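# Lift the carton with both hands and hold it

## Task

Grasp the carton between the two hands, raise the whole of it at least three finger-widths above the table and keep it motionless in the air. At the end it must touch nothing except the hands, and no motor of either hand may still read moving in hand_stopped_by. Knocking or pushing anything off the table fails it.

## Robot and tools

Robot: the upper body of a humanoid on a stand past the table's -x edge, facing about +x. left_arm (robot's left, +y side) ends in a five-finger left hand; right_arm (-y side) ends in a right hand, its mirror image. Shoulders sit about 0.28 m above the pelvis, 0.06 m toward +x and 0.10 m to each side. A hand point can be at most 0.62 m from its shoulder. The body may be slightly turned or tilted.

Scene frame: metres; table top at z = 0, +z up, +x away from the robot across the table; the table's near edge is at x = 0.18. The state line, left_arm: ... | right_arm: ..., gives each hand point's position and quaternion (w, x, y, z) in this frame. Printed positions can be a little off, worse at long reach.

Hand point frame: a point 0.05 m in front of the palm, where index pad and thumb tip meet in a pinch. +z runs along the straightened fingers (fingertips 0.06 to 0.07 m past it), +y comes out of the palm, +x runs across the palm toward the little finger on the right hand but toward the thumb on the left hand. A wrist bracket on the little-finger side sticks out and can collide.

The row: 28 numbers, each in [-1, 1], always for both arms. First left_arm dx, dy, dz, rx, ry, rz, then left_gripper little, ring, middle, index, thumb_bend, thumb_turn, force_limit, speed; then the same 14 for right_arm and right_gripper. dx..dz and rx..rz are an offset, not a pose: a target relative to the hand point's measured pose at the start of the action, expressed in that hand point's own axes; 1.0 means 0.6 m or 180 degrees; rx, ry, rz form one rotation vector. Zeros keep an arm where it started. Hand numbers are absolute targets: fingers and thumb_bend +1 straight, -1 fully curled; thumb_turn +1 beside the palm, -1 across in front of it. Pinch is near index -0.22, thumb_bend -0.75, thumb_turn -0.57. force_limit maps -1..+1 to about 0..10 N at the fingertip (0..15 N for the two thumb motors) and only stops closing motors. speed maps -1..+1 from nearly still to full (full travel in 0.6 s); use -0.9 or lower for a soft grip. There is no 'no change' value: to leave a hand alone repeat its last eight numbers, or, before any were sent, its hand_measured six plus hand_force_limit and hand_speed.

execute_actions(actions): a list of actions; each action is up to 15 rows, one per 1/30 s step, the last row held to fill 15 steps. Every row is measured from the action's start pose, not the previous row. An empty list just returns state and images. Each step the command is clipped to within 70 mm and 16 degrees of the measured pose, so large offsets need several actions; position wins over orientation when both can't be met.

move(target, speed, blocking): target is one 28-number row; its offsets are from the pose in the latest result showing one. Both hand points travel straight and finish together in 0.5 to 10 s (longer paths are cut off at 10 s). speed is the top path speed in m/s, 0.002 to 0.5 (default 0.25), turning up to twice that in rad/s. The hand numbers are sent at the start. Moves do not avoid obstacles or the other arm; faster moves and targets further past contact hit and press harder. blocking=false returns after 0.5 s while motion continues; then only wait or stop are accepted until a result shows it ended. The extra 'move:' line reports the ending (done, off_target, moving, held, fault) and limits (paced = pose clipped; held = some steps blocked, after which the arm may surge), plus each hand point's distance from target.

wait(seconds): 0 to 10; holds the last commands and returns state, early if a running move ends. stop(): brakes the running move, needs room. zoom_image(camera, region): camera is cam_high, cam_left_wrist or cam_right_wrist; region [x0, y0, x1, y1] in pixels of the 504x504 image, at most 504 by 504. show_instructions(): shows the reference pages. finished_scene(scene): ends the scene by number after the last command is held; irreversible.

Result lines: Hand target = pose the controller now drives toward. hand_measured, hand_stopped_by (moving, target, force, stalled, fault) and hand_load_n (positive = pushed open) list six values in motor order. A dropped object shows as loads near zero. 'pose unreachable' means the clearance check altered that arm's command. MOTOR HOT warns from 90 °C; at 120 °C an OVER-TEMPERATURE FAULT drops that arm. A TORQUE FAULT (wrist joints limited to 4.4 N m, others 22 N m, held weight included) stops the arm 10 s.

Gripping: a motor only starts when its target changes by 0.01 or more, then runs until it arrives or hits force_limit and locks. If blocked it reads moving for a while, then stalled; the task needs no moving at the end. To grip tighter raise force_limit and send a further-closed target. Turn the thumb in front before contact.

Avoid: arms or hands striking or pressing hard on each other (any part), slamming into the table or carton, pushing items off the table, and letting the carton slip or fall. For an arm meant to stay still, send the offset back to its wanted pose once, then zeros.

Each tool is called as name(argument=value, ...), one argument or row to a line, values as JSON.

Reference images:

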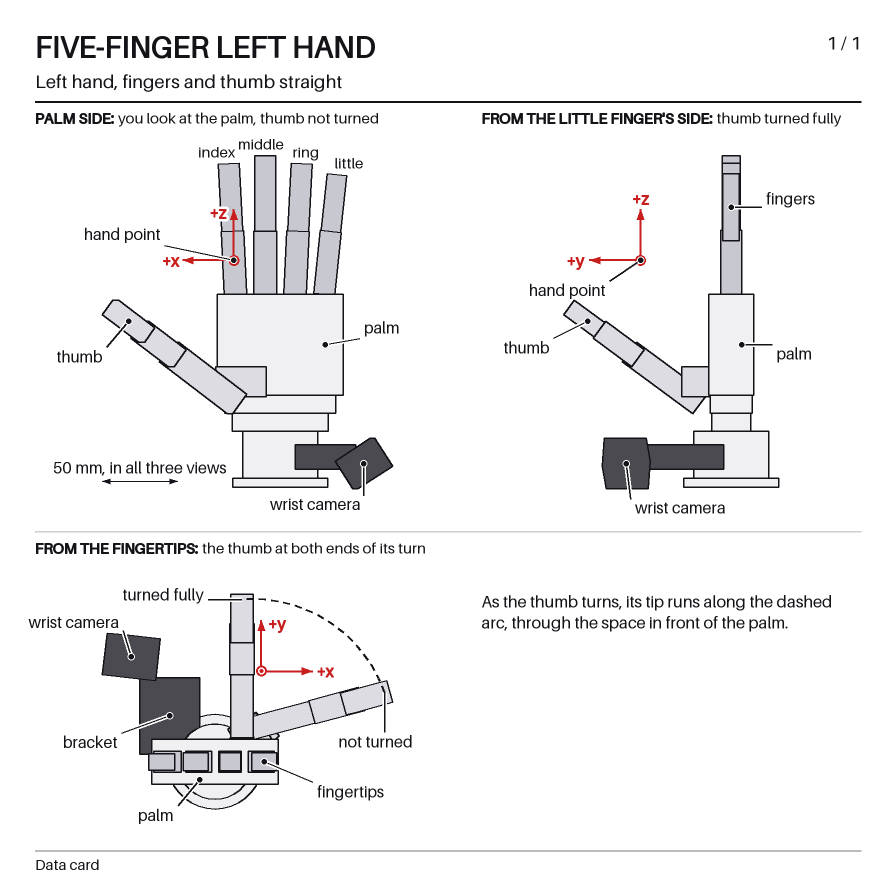

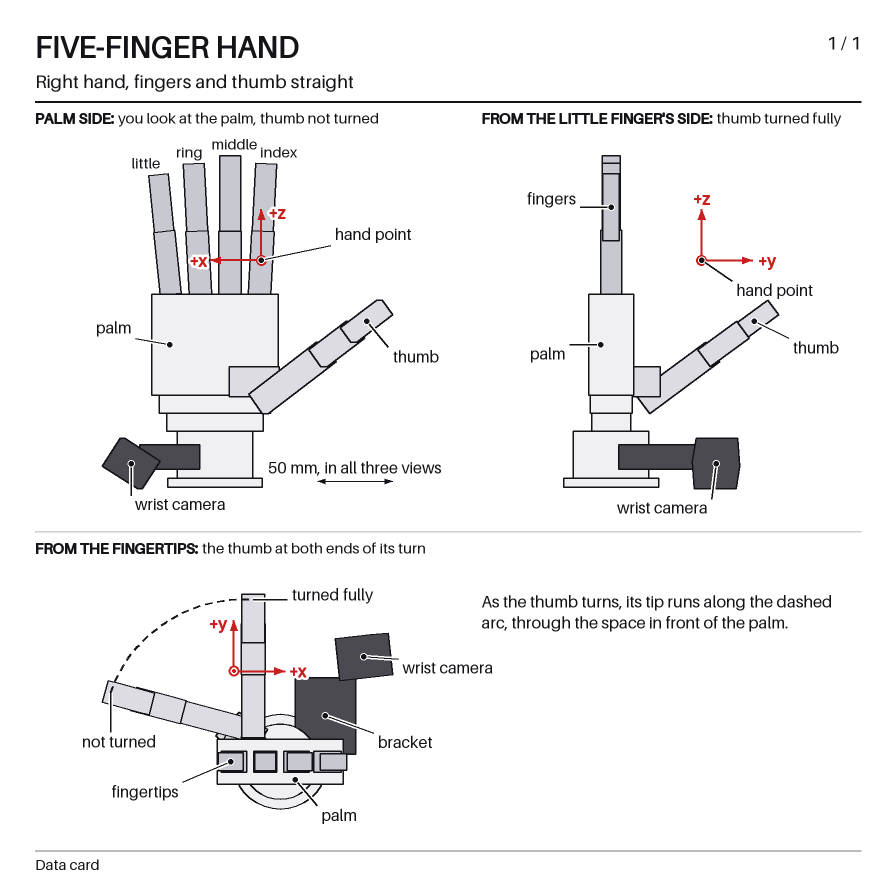

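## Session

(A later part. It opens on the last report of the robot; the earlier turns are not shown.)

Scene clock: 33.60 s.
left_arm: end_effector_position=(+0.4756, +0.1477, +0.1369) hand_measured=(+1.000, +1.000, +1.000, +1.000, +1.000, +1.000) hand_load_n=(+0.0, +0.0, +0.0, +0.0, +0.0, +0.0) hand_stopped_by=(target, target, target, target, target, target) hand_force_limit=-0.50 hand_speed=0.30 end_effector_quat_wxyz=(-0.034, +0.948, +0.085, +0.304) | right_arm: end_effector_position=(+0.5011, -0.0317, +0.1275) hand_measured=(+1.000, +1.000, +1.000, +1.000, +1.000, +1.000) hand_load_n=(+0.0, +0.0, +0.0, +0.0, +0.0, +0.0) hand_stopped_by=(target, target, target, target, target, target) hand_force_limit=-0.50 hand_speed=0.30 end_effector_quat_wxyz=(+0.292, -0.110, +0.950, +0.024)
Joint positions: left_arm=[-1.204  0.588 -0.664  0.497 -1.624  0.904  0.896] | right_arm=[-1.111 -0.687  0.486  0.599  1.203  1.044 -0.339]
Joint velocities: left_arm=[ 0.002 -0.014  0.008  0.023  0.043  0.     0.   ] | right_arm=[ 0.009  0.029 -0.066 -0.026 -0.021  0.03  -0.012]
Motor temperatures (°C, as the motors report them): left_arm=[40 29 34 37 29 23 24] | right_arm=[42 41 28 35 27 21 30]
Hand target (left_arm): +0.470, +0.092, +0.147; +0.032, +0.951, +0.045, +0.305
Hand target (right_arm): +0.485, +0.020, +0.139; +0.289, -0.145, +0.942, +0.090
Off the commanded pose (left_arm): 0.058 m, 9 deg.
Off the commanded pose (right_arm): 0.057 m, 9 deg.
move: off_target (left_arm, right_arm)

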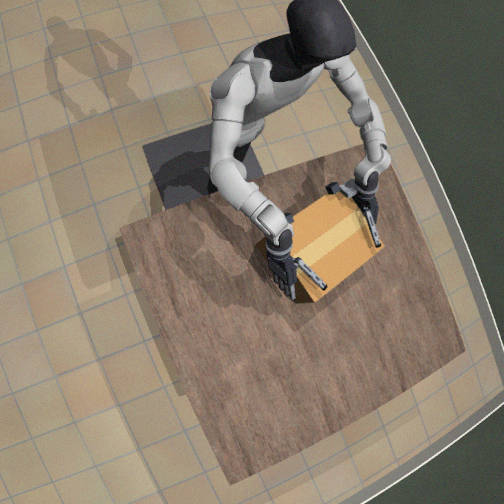

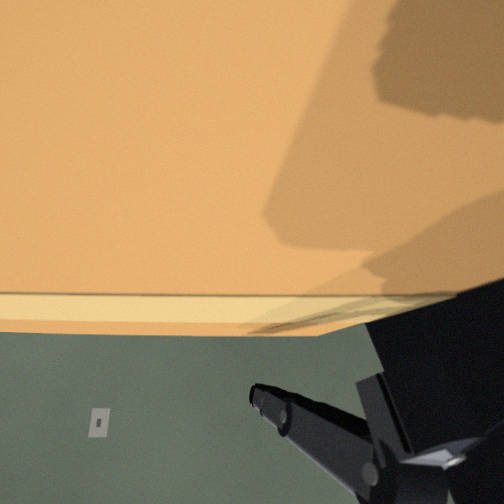

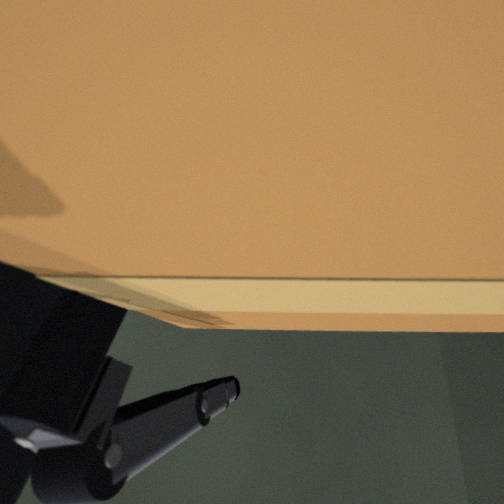

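execute_actions(
  actions=[
    [[-0.011,0.092,-0.03,-0.05,0,0.012,1,1,1,1,1,1,-0.5,0.3,-0.006,0.092,-0.021,-0.05,0,-0.01,1,1,1,1,1,1,-0.5,0.3],[-0.011,0.095,-0.03,-0.053,0,0.012,1,1,1,1,1,1,-0.5,0.3,-0.006,0.095,-0.021,-0.053,0,-0.011,1,1,1,1,1,1,-0.5,0.3],[-0.011,0.098,-0.03,-0.056,0,0.013,1,1,1,1,1,1,-0.5,0.3,-0.006,0.098,-0.021,-0.056,0,-0.012,1,1,1,1,1,1,-0.5,0.3],[-0.01,0.101,-0.03,-0.059,0,0.013,1,1,1,1,1,1,-0.5,0.3,-0.007,0.101,-0.021,-0.059,0,-0.012,1,1,1,1,1,1,-0.5,0.3],[-0.008,0.102,-0.031,-0.06,0.001,0.013,1,1,1,1,1,1,-0.5,0.3,-0.009,0.102,-0.022,-0.06,-0.001,-0.012,1,1,1,1,1,1,-0.5,0.3],[-0.006,0.102,-0.032,-0.06,0.002,0.013,1,1,1,1,1,1,-0.5,0.3,-0.011,0.102,-0.023,-0.06,-0.002,-0.012,1,1,1,1,1,1,-0.5,0.3],[-0.004,0.102,-0.033,-0.06,0.003,0.013,1,1,1,1,1,1,-0.5,0.3,-0.013,0.102,-0.025,-0.06,-0.003,-0.012,1,1,1,1,1,1,-0.5,0.3],[-0.002,0.102,-0.034,-0.06,0.005,0.013,1,1,1,1,1,1,-0.5,0.3,-0.015,0.102,-0.026,-0.06,-0.005,-0.012,1,1,1,1,1,1,-0.5,0.3],[0,0.102,-0.035,-0.06,0.006,0.013,1,1,1,1,1,1,-0.5,0.3,-0.017,0.102,-0.027,-0.06,-0.006,-0.012,1,1,1,1,1,1,-0.5,0.3],[0.002,0.102,-0.036,-0.06,0.007,0.013,1,1,1,1,1,1,-0.5,0.3,-0.019,0.102,-0.028,-0.06,-0.007,-0.012,1,1,1,1,1,1,-0.5,0.3],[0.004,0.102,-0.037,-0.06,0.008,0.013,1,1,1,1,1,1,-0.5,0.3,-0.021,0.102,-0.03,-0.06,-0.008,-0.012,1,1,1,1,1,1,-0.5,0.3],[0.006,0.102,-0.038,-0.06,0.01,0.013,1,1,1,1,1,1,-0.5,0.3,-0.023,0.102,-0.031,-0.06,-0.01,-0.012,1,1,1,1,1,1,-0.5,0.3],[0.008,0.102,-0.039,-0.06,0.011,0.013,1,1,1,1,1,1,-0.5,0.3,-0.025,0.102,-0.032,-0.06,-0.011,-0.012,1,1,1,1,1,1,-0.5,0.3],[0.01,0.102,-0.04,-0.06,0.012,0.013,1,1,1,1,1,1,-0.5,0.3,-0.027,0.102,-0.033,-0.06,-0.012,-0.012,1,1,1,1,1,1,-0.5,0.3],[0.012,0.102,-0.041,-0.06,0.013,0.013,1,1,1,1,1,1,-0.5,0.3,-0.029,0.102,-0.034,-0.06,-0.013,-0.012,1,1,1,1,1,1,-0.5,0.3]],
  ],
)

wait(
  seconds=0.3,
)

Scene clock: 34.93 s.
left_arm: end_effector_position=(+0.4753, +0.1470, +0.1379) hand_measured=(+1.000, +1.000, +1.000, +1.000, +1.000, +1.000) hand_load_n=(+0.0, +0.0, +0.0, +0.0, +0.0, +0.0) hand_stopped_by=(target, target, target, target, target, target) hand_force_limit=-0.50 hand_speed=0.30 end_effector_quat_wxyz=(-0.027, +0.947, +0.078, +0.310) | right_arm: end_effector_position=(+0.4983, -0.0312, +0.1281) hand_measured=(+1.000, +1.000, +1.000, +1.000, +1.000, +1.000) hand_load_n=(+0.0, +0.0, +0.0, +0.0, +0.0, +0.0) hand_stopped_by=(target, target, target, target, target, target) hand_force_limit=-0.50 hand_speed=0.30 end_effector_quat_wxyz=(+0.284, -0.119, +0.951, +0.034)
Joint positions: left_arm=[-1.188  0.596 -0.649  0.48  -1.595  0.909  0.86 ] | right_arm=[-1.118 -0.689  0.474  0.614  1.161  1.069 -0.273]
Joint velocities: left_arm=[ 0.025  0.     0.012 -0.017  0.038  0.005 -0.027] | right_arm=[ 0.032 -0.005 -0.081 -0.06  -0.038  0.05   0.   ]
Motor temperatures (°C, as the motors report them): left_arm=[40 29 34 37 29 23 24] | right_arm=[43 41 28 35 27 21 30]
Hand target (left_arm): +0.474, +0.088, +0.160; +0.047, +0.943, +0.035, +0.326
Hand target (right_arm): +0.487, +0.026, +0.153; +0.298, -0.156, +0.935, +0.109
Off the commanded pose (left_arm): 0.065 m, 10 deg.
Off the commanded pose (right_arm): 0.066 m, 10 deg.

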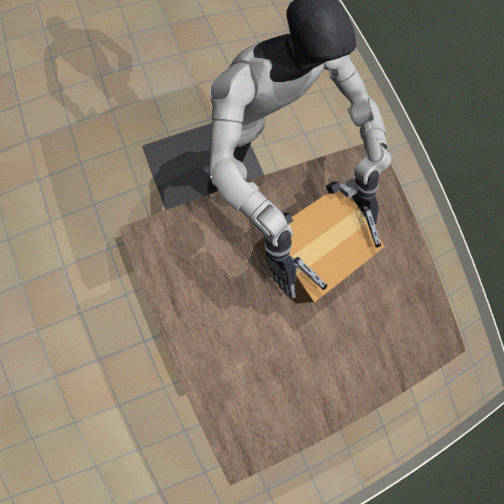

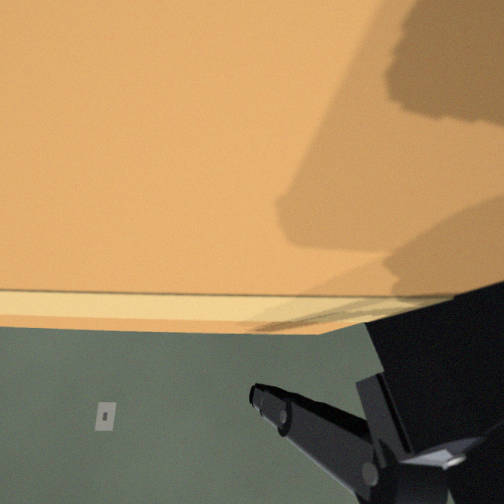

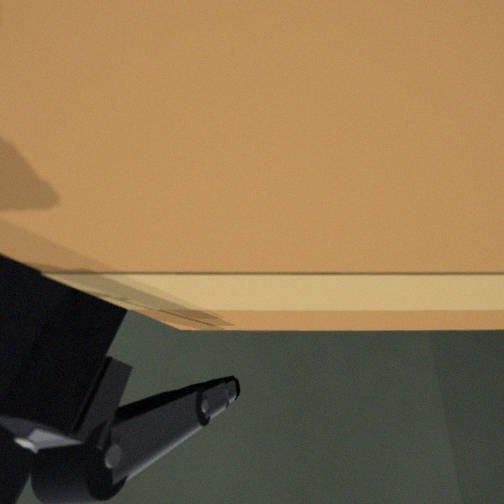

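Scene clock: 35.23 s.
left_arm: end_effector_position=(+0.4756, +0.1502, +0.1377) hand_measured=(+1.000, +1.000, +1.000, +1.000, +1.000, +1.000) hand_load_n=(+0.0, +0.0, +0.0, +0.0, +0.0, +0.0) hand_stopped_by=(target, target, target, target, target, target) hand_force_limit=-0.50 hand_speed=0.30 end_effector_quat_wxyz=(-0.031, +0.947, +0.079, +0.311) | right_arm: end_effector_position=(+0.5106, -0.0246, +0.1541) hand_measured=(+1.000, +1.000, +1.000, +1.000, +1.000, +1.000) hand_load_n=(+0.0, +0.0, +0.0, +0.0, +0.0, +0.0) hand_stopped_by=(target, target, target, target, target, target) hand_force_limit=-0.50 hand_speed=0.30 end_effector_quat_wxyz=(+0.315, -0.113, +0.941, +0.052)
Joint positions: left_arm=[-1.187  0.6   -0.647  0.479 -1.588  0.91   0.859] | right_arm=[-1.146 -0.701  0.446  0.601  1.169  1.052 -0.264]
Joint velocities: left_arm=[-0.006  0.032 -0.011  0.003  0.04   0.     0.004] | right_arm=[-0.213 -0.052 -0.04  -0.078 -0.028 -0.105 -0.021]
Motor temperatures (°C, as the motors report them): left_arm=[40 29 34 38 29 23 24] | right_arm=[43 41 28 35 27 21 30]
Hand target (left_arm): +0.474, +0.088, +0.160; +0.047, +0.943, +0.035, +0.326
Hand target (right_arm): +0.487, +0.026, +0.153; +0.298, -0.156, +0.935, +0.109
Off the commanded pose (left_arm): 0.068 m, 10 deg.
Off the commanded pose (right_arm): 0.057 m, 8 deg.
wait: 0.30 s; no rest

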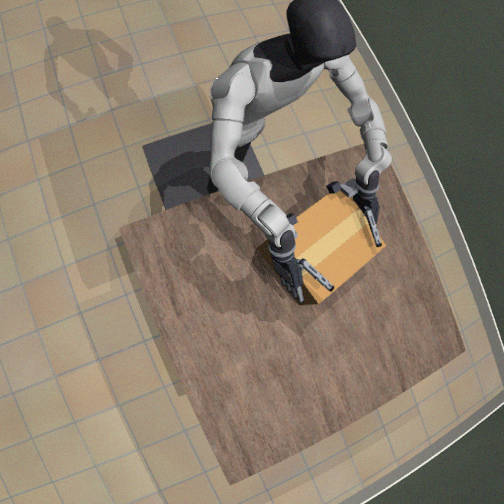

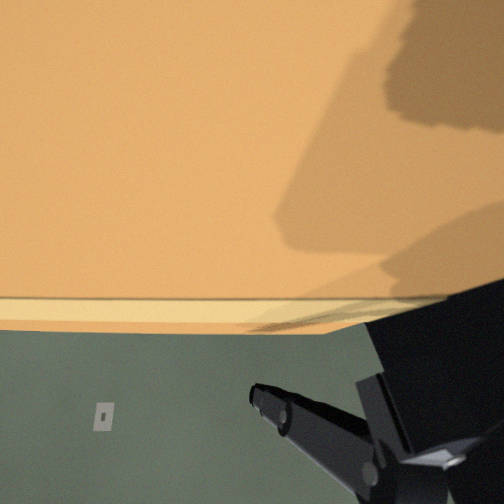

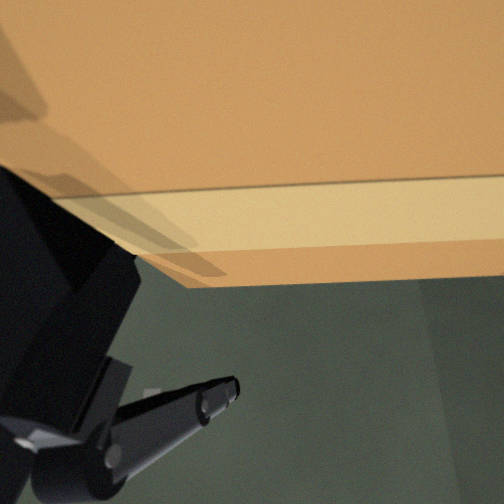

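execute_actions(
  actions=[],
)

zoom_image(
  camera="cam_high",
  region=[230, 130, 420, 320],
)

Scene clock: 35.33 s.
left_arm: end_effector_position=(+0.4757, +0.1515, +0.1376) hand_measured=(+1.000, +1.000, +1.000, +1.000, +1.000, +1.000) hand_load_n=(+0.0, +0.0, +0.0, +0.0, +0.0, +0.0) hand_stopped_by=(target, target, target, target, target, target) hand_force_limit=-0.50 hand_speed=0.30 end_effector_quat_wxyz=(-0.033, +0.946, +0.080, +0.311) | right_arm: end_effector_position=(+0.5116, -0.0232, +0.1569) hand_measured=(+1.000, +1.000, +1.000, +1.000, +1.000, +1.000) hand_load_n=(+0.0, +0.0, +0.0, +0.0, +0.0, +0.0) hand_stopped_by=(target, target, target, target, target, target) hand_force_limit=-0.50 hand_speed=0.30 end_effector_quat_wxyz=(+0.319, -0.115, +0.939, +0.053)
Joint positions: left_arm=[-1.186  0.602 -0.646  0.48  -1.586  0.91   0.86 ] | right_arm=[-1.15  -0.702  0.446  0.597  1.168  1.051 -0.264]
Joint velocities: left_arm=[0.    0.011 0.015 0.    0.006 0.    0.003] | right_arm=[ 0.002  0.    -0.02  -0.028  0.005 -0.012  0.002]
Motor temperatures (°C, as the motors report them): left_arm=[40 29 34 38 29 23 24] | right_arm=[43 41 28 35 27 21 30]
Hand target (left_arm): +0.474, +0.088, +0.160; +0.047, +0.943, +0.035, +0.326
Hand target (right_arm): +0.487, +0.026, +0.153; +0.298, -0.156, +0.935, +0.109
Off the commanded pose (left_arm): 0.070 m, 11 deg.
Off the commanded pose (right_arm): 0.057 m, 8 deg.

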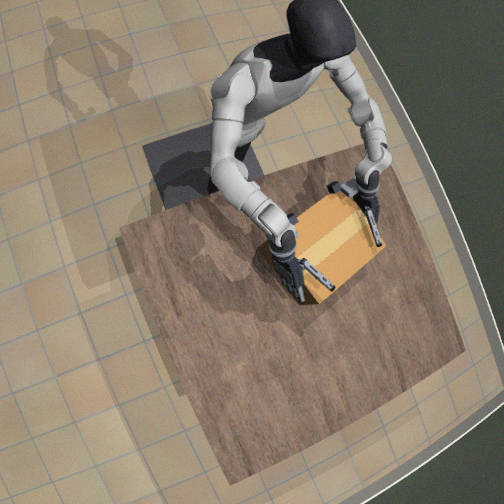

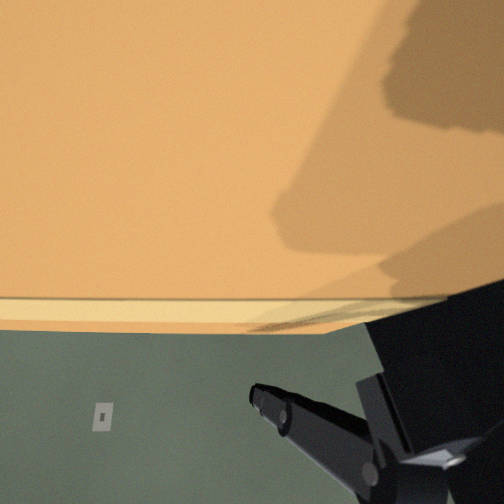

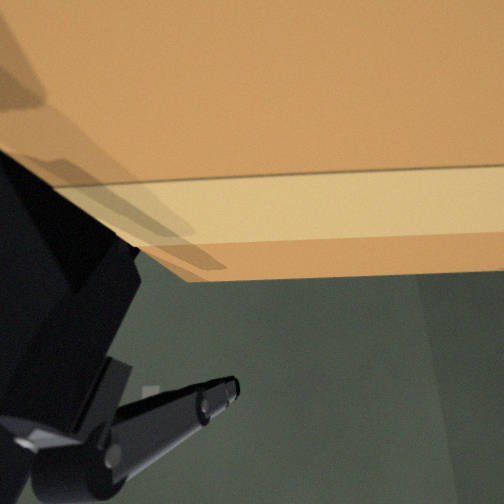

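Region (230, 130, 420, 320) of cam_high's 504x504 image, scaled by 2.653, with more detail than that image has.

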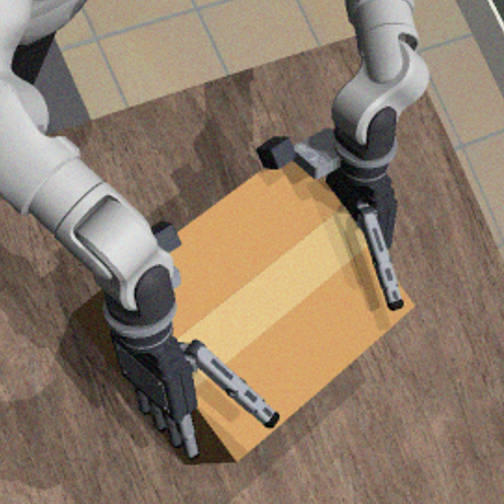

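move(
  target=[-0.056,-0.085,-0.045,0,0,0,1,1,1,1,1,1,-0.5,0.3,0.067,-0.095,-0.05,0,0,0,1,1,1,1,1,1,-0.5,0.3],
  speed=0.15,
)

Scene clock: 37.13 s.
left_arm: end_effector_position=(+0.4258, +0.1970, +0.1429) hand_measured=(+1.000, +1.000, +1.000, +1.000, +1.000, +1.000) hand_load_n=(+0.0, +0.0, +0.0, +0.0, +0.0, +0.0) hand_stopped_by=(target, target, target, target, target, target) hand_force_limit=-0.50 hand_speed=0.30 end_effector_quat_wxyz=(-0.041, +0.946, +0.075, +0.314) | right_arm: end_effector_position=(+0.4787, -0.0939, +0.1567) hand_measured=(+1.000, +1.000, +1.000, +1.000, +1.000, +1.000) hand_load_n=(+0.0, +0.0, +0.0, +0.0, +0.0, +0.0) hand_stopped_by=(target, target, target, target, target, target) hand_force_limit=-0.50 hand_speed=0.30 end_effector_quat_wxyz=(+0.321, -0.116, +0.939, +0.045)
Joint positions: left_arm=[-0.954  0.893 -0.54   0.101 -1.744  0.949  0.932] | right_arm=[-0.872 -0.986  0.352  0.308  1.251  1.057 -0.177]
Joint velocities: left_arm=[ 0.     0.006  0.006  0.011 -0.003  0.     0.   ] | right_arm=[-0.005  0.    -0.002  0.008 -0.008  0.     0.   ]
Motor temperatures (°C, as the motors report them): left_arm=[41 29 34 38 29 23 24] | right_arm=[43 42 28 35 27 21 30]
Hand target (left_arm): +0.426, +0.196, +0.144; -0.038, +0.946, +0.076, +0.314
Hand target (right_arm): +0.478, -0.092, +0.158; +0.322, -0.116, +0.938, +0.049
Off the commanded pose (left_arm): 0.004 m, 1 deg.
Off the commanded pose (right_arm): 0.004 m, 1 deg.
move: off_target (left_arm, right_arm)

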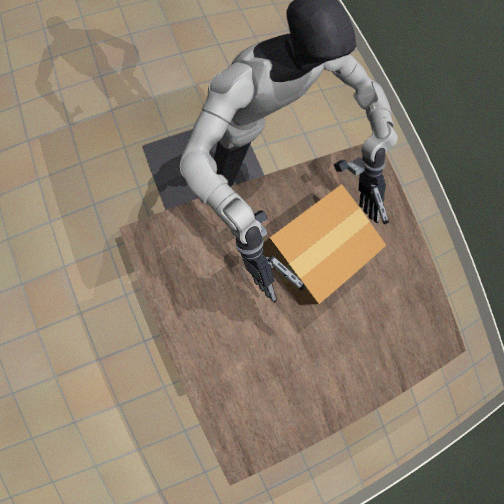

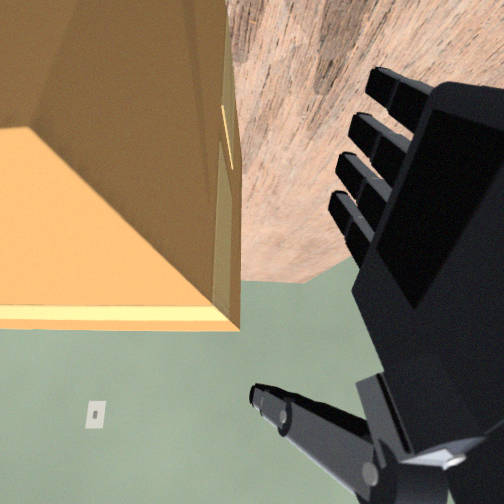

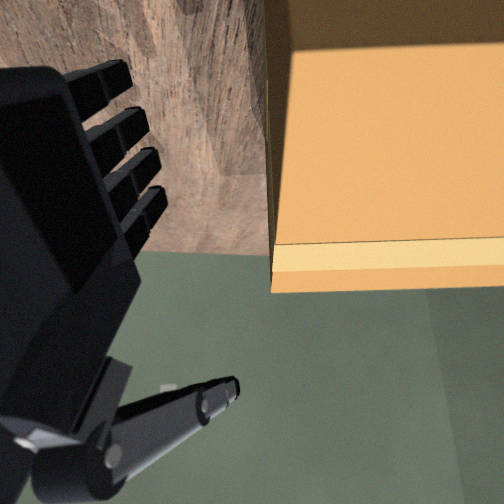

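move(
  target=[-0.0225,0.057,0.0285,-0.034,0.216,-0.0948,1,1,1,1,1,1,-0.5,0.3,0.025,0.045,0.0755,-0.045,-0.2086,0.0714,1,1,1,1,1,1,-0.5,0.3],
  speed=0.25,
)

zoom_image(
  camera="cam_high",
  region=[230, 130, 420, 320],
)

Scene clock: 39.83 s.
left_arm: end_effector_position=(+0.4256, +0.1725, +0.1127) hand_measured=(+1.000, +1.000, +1.000, +1.000, +1.000, +1.000) hand_load_n=(+0.0, +0.0, +0.0, +0.0, +0.0, +0.0) hand_stopped_by=(target, target, target, target, target, target) hand_force_limit=-0.50 hand_speed=0.30 end_effector_quat_wxyz=(+0.021, +0.772, +0.170, +0.612) | right_arm: end_effector_position=(+0.4920, -0.0776, +0.1070) hand_measured=(+1.000, +1.000, +1.000, +1.000, +1.000, +1.000) hand_load_n=(+0.0, +0.0, +0.0, +0.0, +0.0, +0.0) hand_stopped_by=(target, target, target, target, target, target) hand_force_limit=-0.50 hand_speed=0.30 end_effector_quat_wxyz=(+0.589, +0.004, +0.790, +0.169)
Joint positions: left_arm=[-0.426  0.452 -0.651  0.39  -0.853 -0.325  0.434] | right_arm=[-0.63  -0.388  0.295  1.086  0.913 -0.36   0.338]
Joint velocities: left_arm=[-0.008  0.002  0.008  0.    -0.018 -0.003  0.   ] | right_arm=[-0.021  0.023 -0.015  0.074  0.005 -0.033  0.051]
Motor temperatures (°C, as the motors report them): left_arm=[41 29 34 37 29 23 23] | right_arm=[43 42 28 34 27 21 29]
Hand target (left_arm): +0.426, +0.171, +0.113; +0.022, +0.772, +0.167, +0.613
Hand target (right_arm): +0.492, -0.078, +0.108; +0.590, +0.006, +0.789, +0.171
Off the commanded pose (left_arm): 0.013 m, 2 deg.
Off the commanded pose (right_arm): 0.016 m, 2 deg.
move: off_target (left_arm, right_arm)

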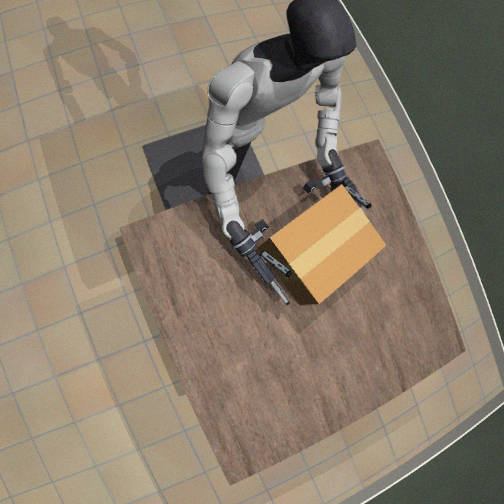

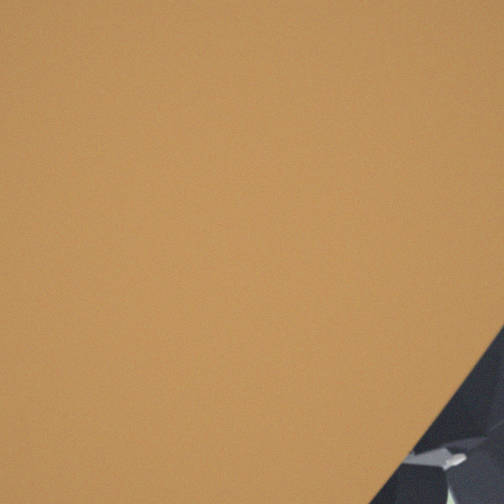

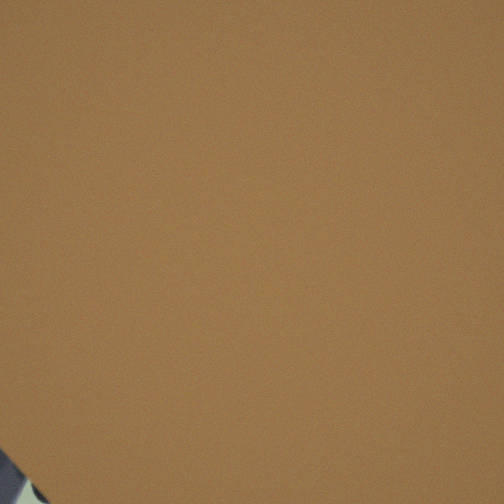

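Region (230, 130, 420, 320) of cam_high's 504x504 image, scaled by 2.653, with more detail than that image has.

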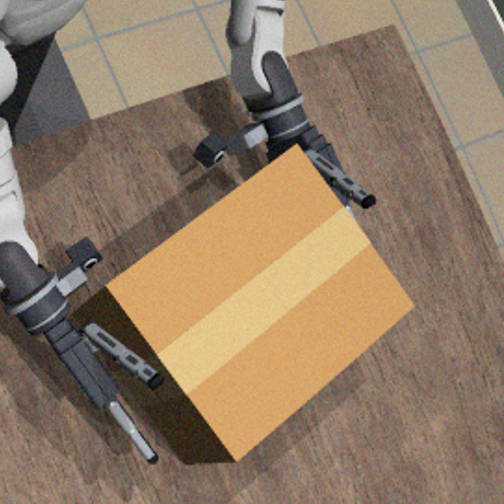

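move(
  target=[-0.003,0.046,0,0,0,0,1,1,1,1,1,1,-0.5,0.3,0.0115,0.058,-0.0065,-0.01,0.003,-0.003,1,1,1,1,1,1,-0.5,0.3],
  speed=0.05,
)

Scene clock: 41.10 s.
left_arm: end_effector_position=(+0.4298, +0.1640, +0.1124) hand_measured=(+1.000, +1.000, +1.000, +1.000, +1.000, +1.000) hand_load_n=(+0.0, +0.0, +0.0, +0.0, +0.0, +0.5) hand_stopped_by=(target, target, target, target, target, target) hand_force_limit=-0.50 hand_speed=0.30 end_effector_quat_wxyz=(+0.003, +0.773, +0.185, +0.607) | right_arm: end_effector_position=(+0.4839, -0.0618, +0.1091) hand_measured=(+1.000, +1.000, +1.000, +1.000, +1.000, +1.000) hand_load_n=(+0.0, +0.0, +0.0, +0.0, -0.5, +0.5) hand_stopped_by=(target, target, target, target, target, target) hand_force_limit=-0.50 hand_speed=0.30 end_effector_quat_wxyz=(+0.587, +0.005, +0.793, +0.161)
Joint positions: left_arm=[-0.45   0.408 -0.682  0.386 -0.828 -0.317  0.544] | right_arm=[-0.53  -0.409  0.355  0.827  0.901 -0.299  0.155]
Joint velocities: left_arm=[-0.006  0.014 -0.023  0.003  0.008 -0.009  0.015] | right_arm=[ 0.    -0.018  0.017 -0.011 -0.006  0.004 -0.017]
Motor temperatures (°C, as the motors report them): left_arm=[41 29 34 37 29 23 23] | right_arm=[43 42 28 34 27 21 28]
Hand target (left_arm): +0.431, +0.146, +0.117; +0.021, +0.773, +0.171, +0.611
Hand target (right_arm): +0.479, -0.045, +0.110; +0.585, -0.011, +0.792, +0.178
Off the commanded pose (left_arm): 0.019 m, 3 deg.
Off the commanded pose (right_arm): 0.018 m, 3 deg.
move: off_target (left_arm, right_arm)

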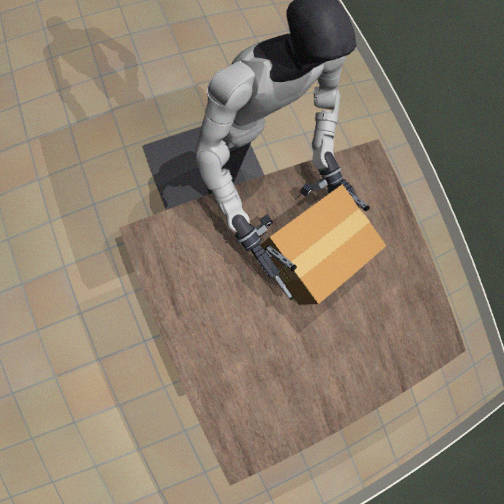

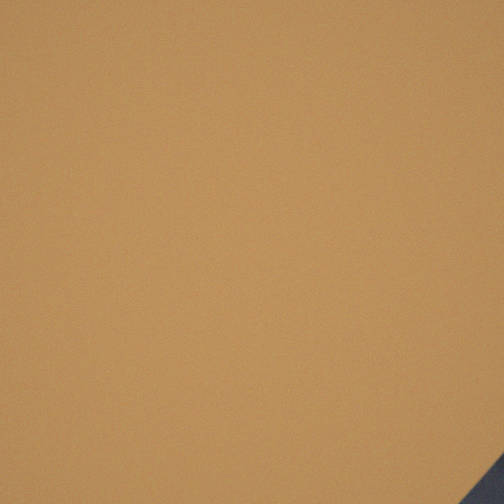

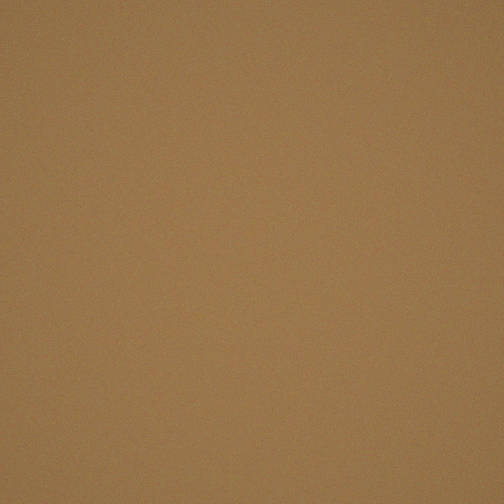

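move(
  target=[-0.02,0.113,-0.005,-0.085,-0.01,0.01,0.75,0.7,0.7,0.65,1,1,-0.6,-0.85,0.025,0.113,-0.005,-0.085,0.01,-0.01,0.75,0.7,0.7,0.65,1,1,-0.6,-0.85],
  speed=0.12,
)

zoom_image(
  camera="cam_high",
  region=[230, 130, 420, 320],
)

Scene clock: 42.83 s.
left_arm: end_effector_position=(+0.4441, +0.1649, +0.1117) hand_measured=(+0.926, +0.860, +0.810, +0.726, +1.000, +1.000) hand_load_n=(+1.5, +3.0, +4.0, +2.5, +1.0, +0.5) hand_stopped_by=(force, force, force, force, target, target) hand_force_limit=-0.60 hand_speed=-0.85 end_effector_quat_wxyz=(+0.023, +0.774, +0.146, +0.615) | right_arm: end_effector_position=(+0.4836, -0.0647, +0.1076) hand_measured=(+0.918, +0.876, +0.836, +0.760, +1.000, +1.000) hand_load_n=(+0.5, +3.0, +5.5, +3.5, +0.0, +0.0) hand_stopped_by=(force, force, force, force, target, target) hand_force_limit=-0.60 hand_speed=-0.85 end_effector_quat_wxyz=(+0.587, -0.030, +0.789, +0.178)
Joint positions: left_arm=[-0.544  0.435 -0.723  0.544 -0.907 -0.362  0.381] | right_arm=[-0.614 -0.421  0.394  1.035  0.952 -0.369  0.338]
Joint velocities: left_arm=[-0.043  0.031 -0.078  0.041 -0.075 -0.056  0.   ] | right_arm=[-0.044 -0.005  0.064  0.103  0.089 -0.062  0.064]
Motor temperatures (°C, as the motors report them): left_arm=[40 29 34 38 29 23 23] | right_arm=[43 42 28 34 27 21 29]
Hand target (left_arm): +0.439, +0.100, +0.120; +0.099, +0.777, +0.093, +0.615
Hand target (right_arm): +0.462, -0.001, +0.114; +0.572, -0.087, +0.774, +0.255
Off the commanded pose (left_arm): 0.068 m, 11 deg.
Off the commanded pose (right_arm): 0.072 m, 11 deg; position clipped at the last step of the last action.
move: off_target (left_arm, right_arm); limits=paced

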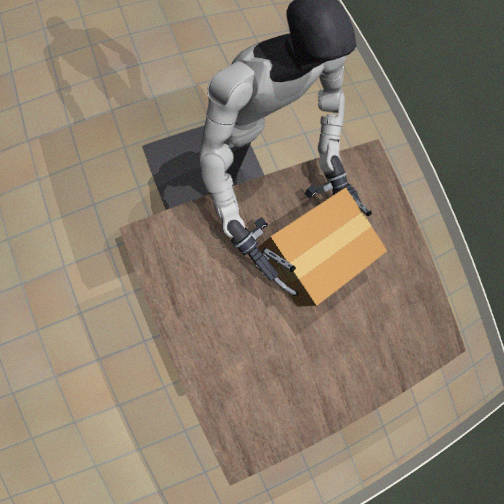

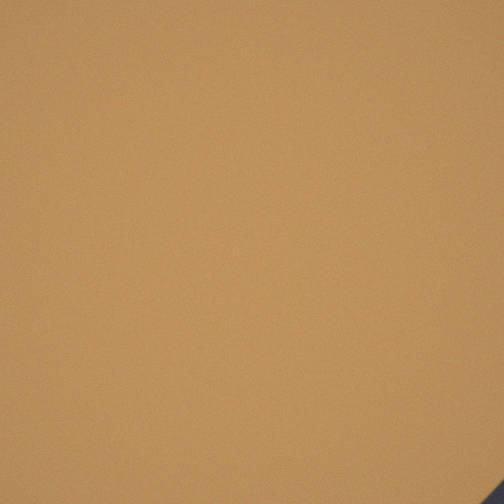

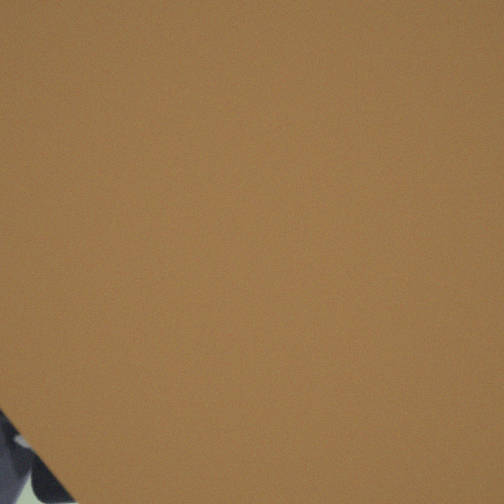

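Region (230, 130, 420, 320) of cam_high's 504x504 image, scaled by 2.653, with more detail than that image has.

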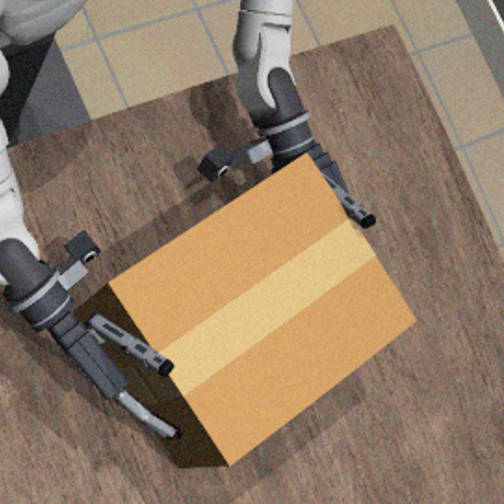

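execute_actions(
  actions=[
    [[-0.015,0.095,-0.02,-0.056,0,0,0.75,0.7,0.7,0.65,1,1,-0.6,-0.85,0.018,0.108,-0.005,-0.062,0,0,0.75,0.7,0.7,0.65,1,1,-0.6,-0.85],[-0.014,0.088,-0.018,-0.053,0,0,0.75,0.7,0.7,0.65,1,1,-0.6,-0.85,0.018,0.108,-0.005,-0.062,0,0,0.75,0.7,0.7,0.65,1,1,-0.6,-0.85],[-0.013,0.08,-0.017,-0.049,0,0,0.75,0.7,0.7,0.65,1,1,-0.6,-0.85,0.018,0.108,-0.005,-0.062,0,0,0.75,0.7,0.7,0.65,1,1,-0.6,-0.85],[-0.012,0.072,-0.015,-0.045,0,0,0.75,0.7,0.7,0.65,1,1,-0.6,-0.85,0.018,0.108,-0.005,-0.062,0,0,0.75,0.7,0.7,0.65,1,1,-0.6,-0.85],[-0.01,0.064,-0.013,-0.041,0,0,0.75,0.7,0.7,0.65,1,1,-0.6,-0.85,0.018,0.108,-0.005,-0.062,0,0,0.75,0.7,0.7,0.65,1,1,-0.6,-0.85],[-0.009,0.056,-0.012,-0.037,0,0,0.75,0.7,0.7,0.65,1,1,-0.6,-0.85,0.018,0.108,-0.005,-0.062,0,0,0.75,0.7,0.7,0.65,1,1,-0.6,-0.85],[-0.008,0.048,-0.01,-0.033,0,0,0.75,0.7,0.7,0.65,1,1,-0.6,-0.85,0.018,0.108,-0.005,-0.062,0,0,0.75,0.7,0.7,0.65,1,1,-0.6,-0.85],[-0.007,0.04,-0.008,-0.029,0,0,0.75,0.7,0.7,0.65,1,1,-0.6,-0.85,0.018,0.108,-0.005,-0.062,0,0,0.75,0.7,0.7,0.65,1,1,-0.6,-0.85],[-0.006,0.034,-0.007,-0.026,0,0,0.75,0.7,0.7,0.65,1,1,-0.6,-0.85,0.018,0.108,-0.005,-0.062,0,0,0.75,0.7,0.7,0.65,1,1,-0.6,-0.85]],
  ],
)

wait(
  seconds=0.3,
)

Scene clock: 44.00 s.
left_arm: end_effector_position=(+0.4432, +0.1755, +0.1113) hand_measured=(+0.926, +0.860, +0.810, +0.726, +1.000, +1.000) hand_load_n=(+0.0, +0.5, +0.5, +0.0, +0.5, +0.5) hand_stopped_by=(force, force, force, force, target, target) hand_force_limit=-0.60 hand_speed=-0.85 end_effector_quat_wxyz=(+0.022, +0.769, +0.148, +0.621) | right_arm: end_effector_position=(+0.4773, -0.0593, +0.1070) hand_measured=(+0.918, +0.876, +0.836, +0.760, +1.000, +1.000) hand_load_n=(+0.0, +2.5, +6.0, +3.0, +0.0, +0.0) hand_stopped_by=(force, force, force, force, target, target) hand_force_limit=-0.60 hand_speed=-0.85 end_effector_quat_wxyz=(+0.591, -0.038, +0.783, +0.189)
Joint positions: left_arm=[-0.548  0.452 -0.736  0.586 -0.939 -0.409  0.343] | right_arm=[-0.615 -0.411  0.434  1.068  0.988 -0.419  0.375]
Joint velocities: left_arm=[ 0.    -0.008 -0.025 -0.017 -0.048 -0.026  0.   ] | right_arm=[ 0.     0.011  0.064  0.005  0.083 -0.016  0.   ]
Motor temperatures (°C, as the motors report them): left_arm=[41 29 34 38 29 23 24] | right_arm=[43 42 28 35 27 21 31]
Hand target (left_arm): +0.442, +0.145, +0.114; +0.055, +0.772, +0.121, +0.621
Hand target (right_arm): +0.458, -0.006, +0.113; +0.580, -0.087, +0.769, +0.253
Off the commanded pose (left_arm): 0.032 m, 5 deg.
Off the commanded pose (right_arm): 0.059 m, 10 deg.

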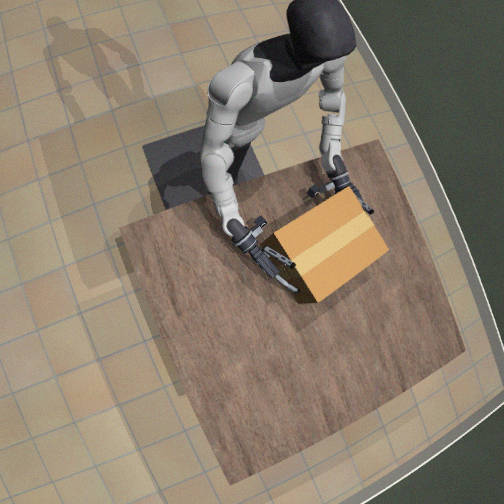

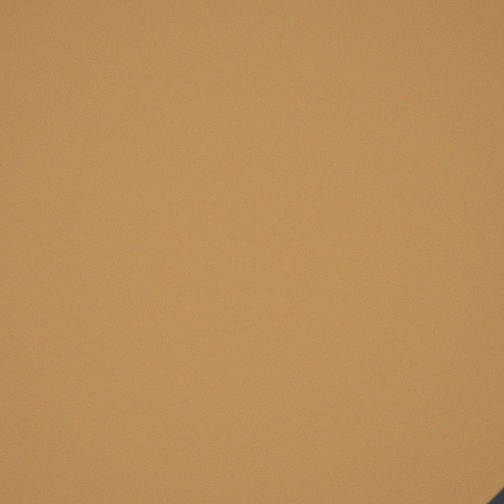

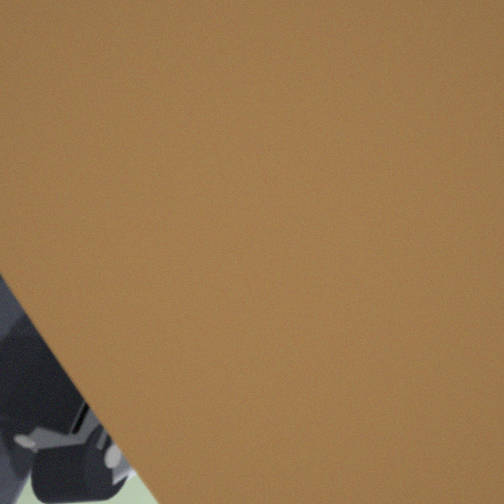

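Scene clock: 44.30 s.
left_arm: end_effector_position=(+0.4431, +0.1756, +0.1114) hand_measured=(+0.926, +0.860, +0.810, +0.726, +1.000, +1.000) hand_load_n=(+0.0, +0.5, +0.5, +0.0, +0.0, +0.5) hand_stopped_by=(force, force, force, force, target, target) hand_force_limit=-0.60 hand_speed=-0.85 end_effector_quat_wxyz=(+0.022, +0.769, +0.148, +0.621) | right_arm: end_effector_position=(+0.4772, -0.0592, +0.1070) hand_measured=(+0.918, +0.876, +0.836, +0.760, +1.000, +1.000) hand_load_n=(+0.0, +2.5, +6.0, +3.0, +0.0, +0.0) hand_stopped_by=(force, force, force, force, target, target) hand_force_limit=-0.60 hand_speed=-0.85 end_effector_quat_wxyz=(+0.591, -0.038, +0.783, +0.190)
Joint positions: left_arm=[-0.548  0.453 -0.738  0.585 -0.941 -0.41   0.343] | right_arm=[-0.615 -0.411  0.438  1.068  0.993 -0.42   0.375]
Joint velocities: left_arm=[-0.008  0.    -0.009 -0.002  0.012  0.     0.   ] | right_arm=[-0.003  0.003 -0.008  0.     0.     0.     0.   ]
Motor temperatures (°C, as the motors report them): left_arm=[41 29 34 38 29 23 24] | right_arm=[43 42 28 35 27 21 31]
Hand target (left_arm): +0.442, +0.145, +0.114; +0.055, +0.772, +0.121, +0.621
Hand target (right_arm): +0.458, -0.006, +0.113; +0.580, -0.087, +0.769, +0.253
Off the commanded pose (left_arm): 0.032 m, 5 deg.
Off the commanded pose (right_arm): 0.059 m, 10 deg.
wait: 0.30 s; at rest by 0.17 s

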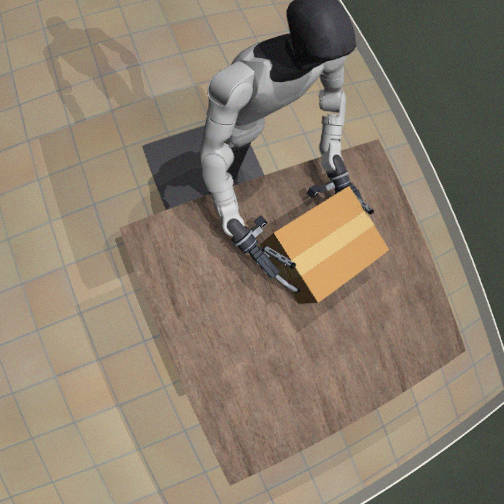

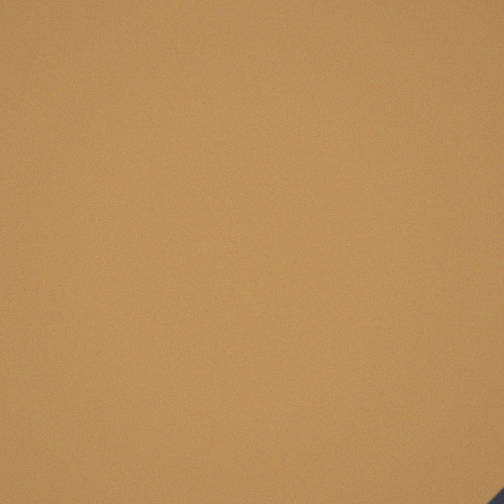

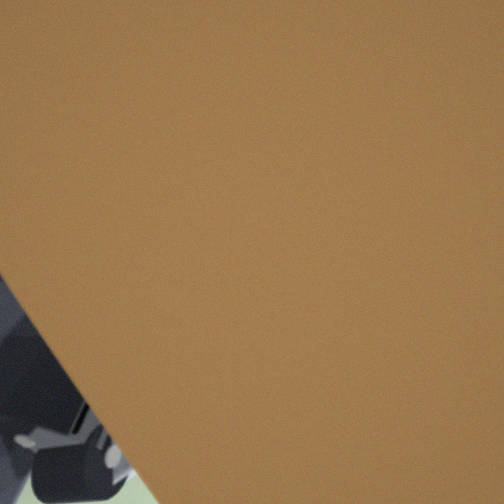

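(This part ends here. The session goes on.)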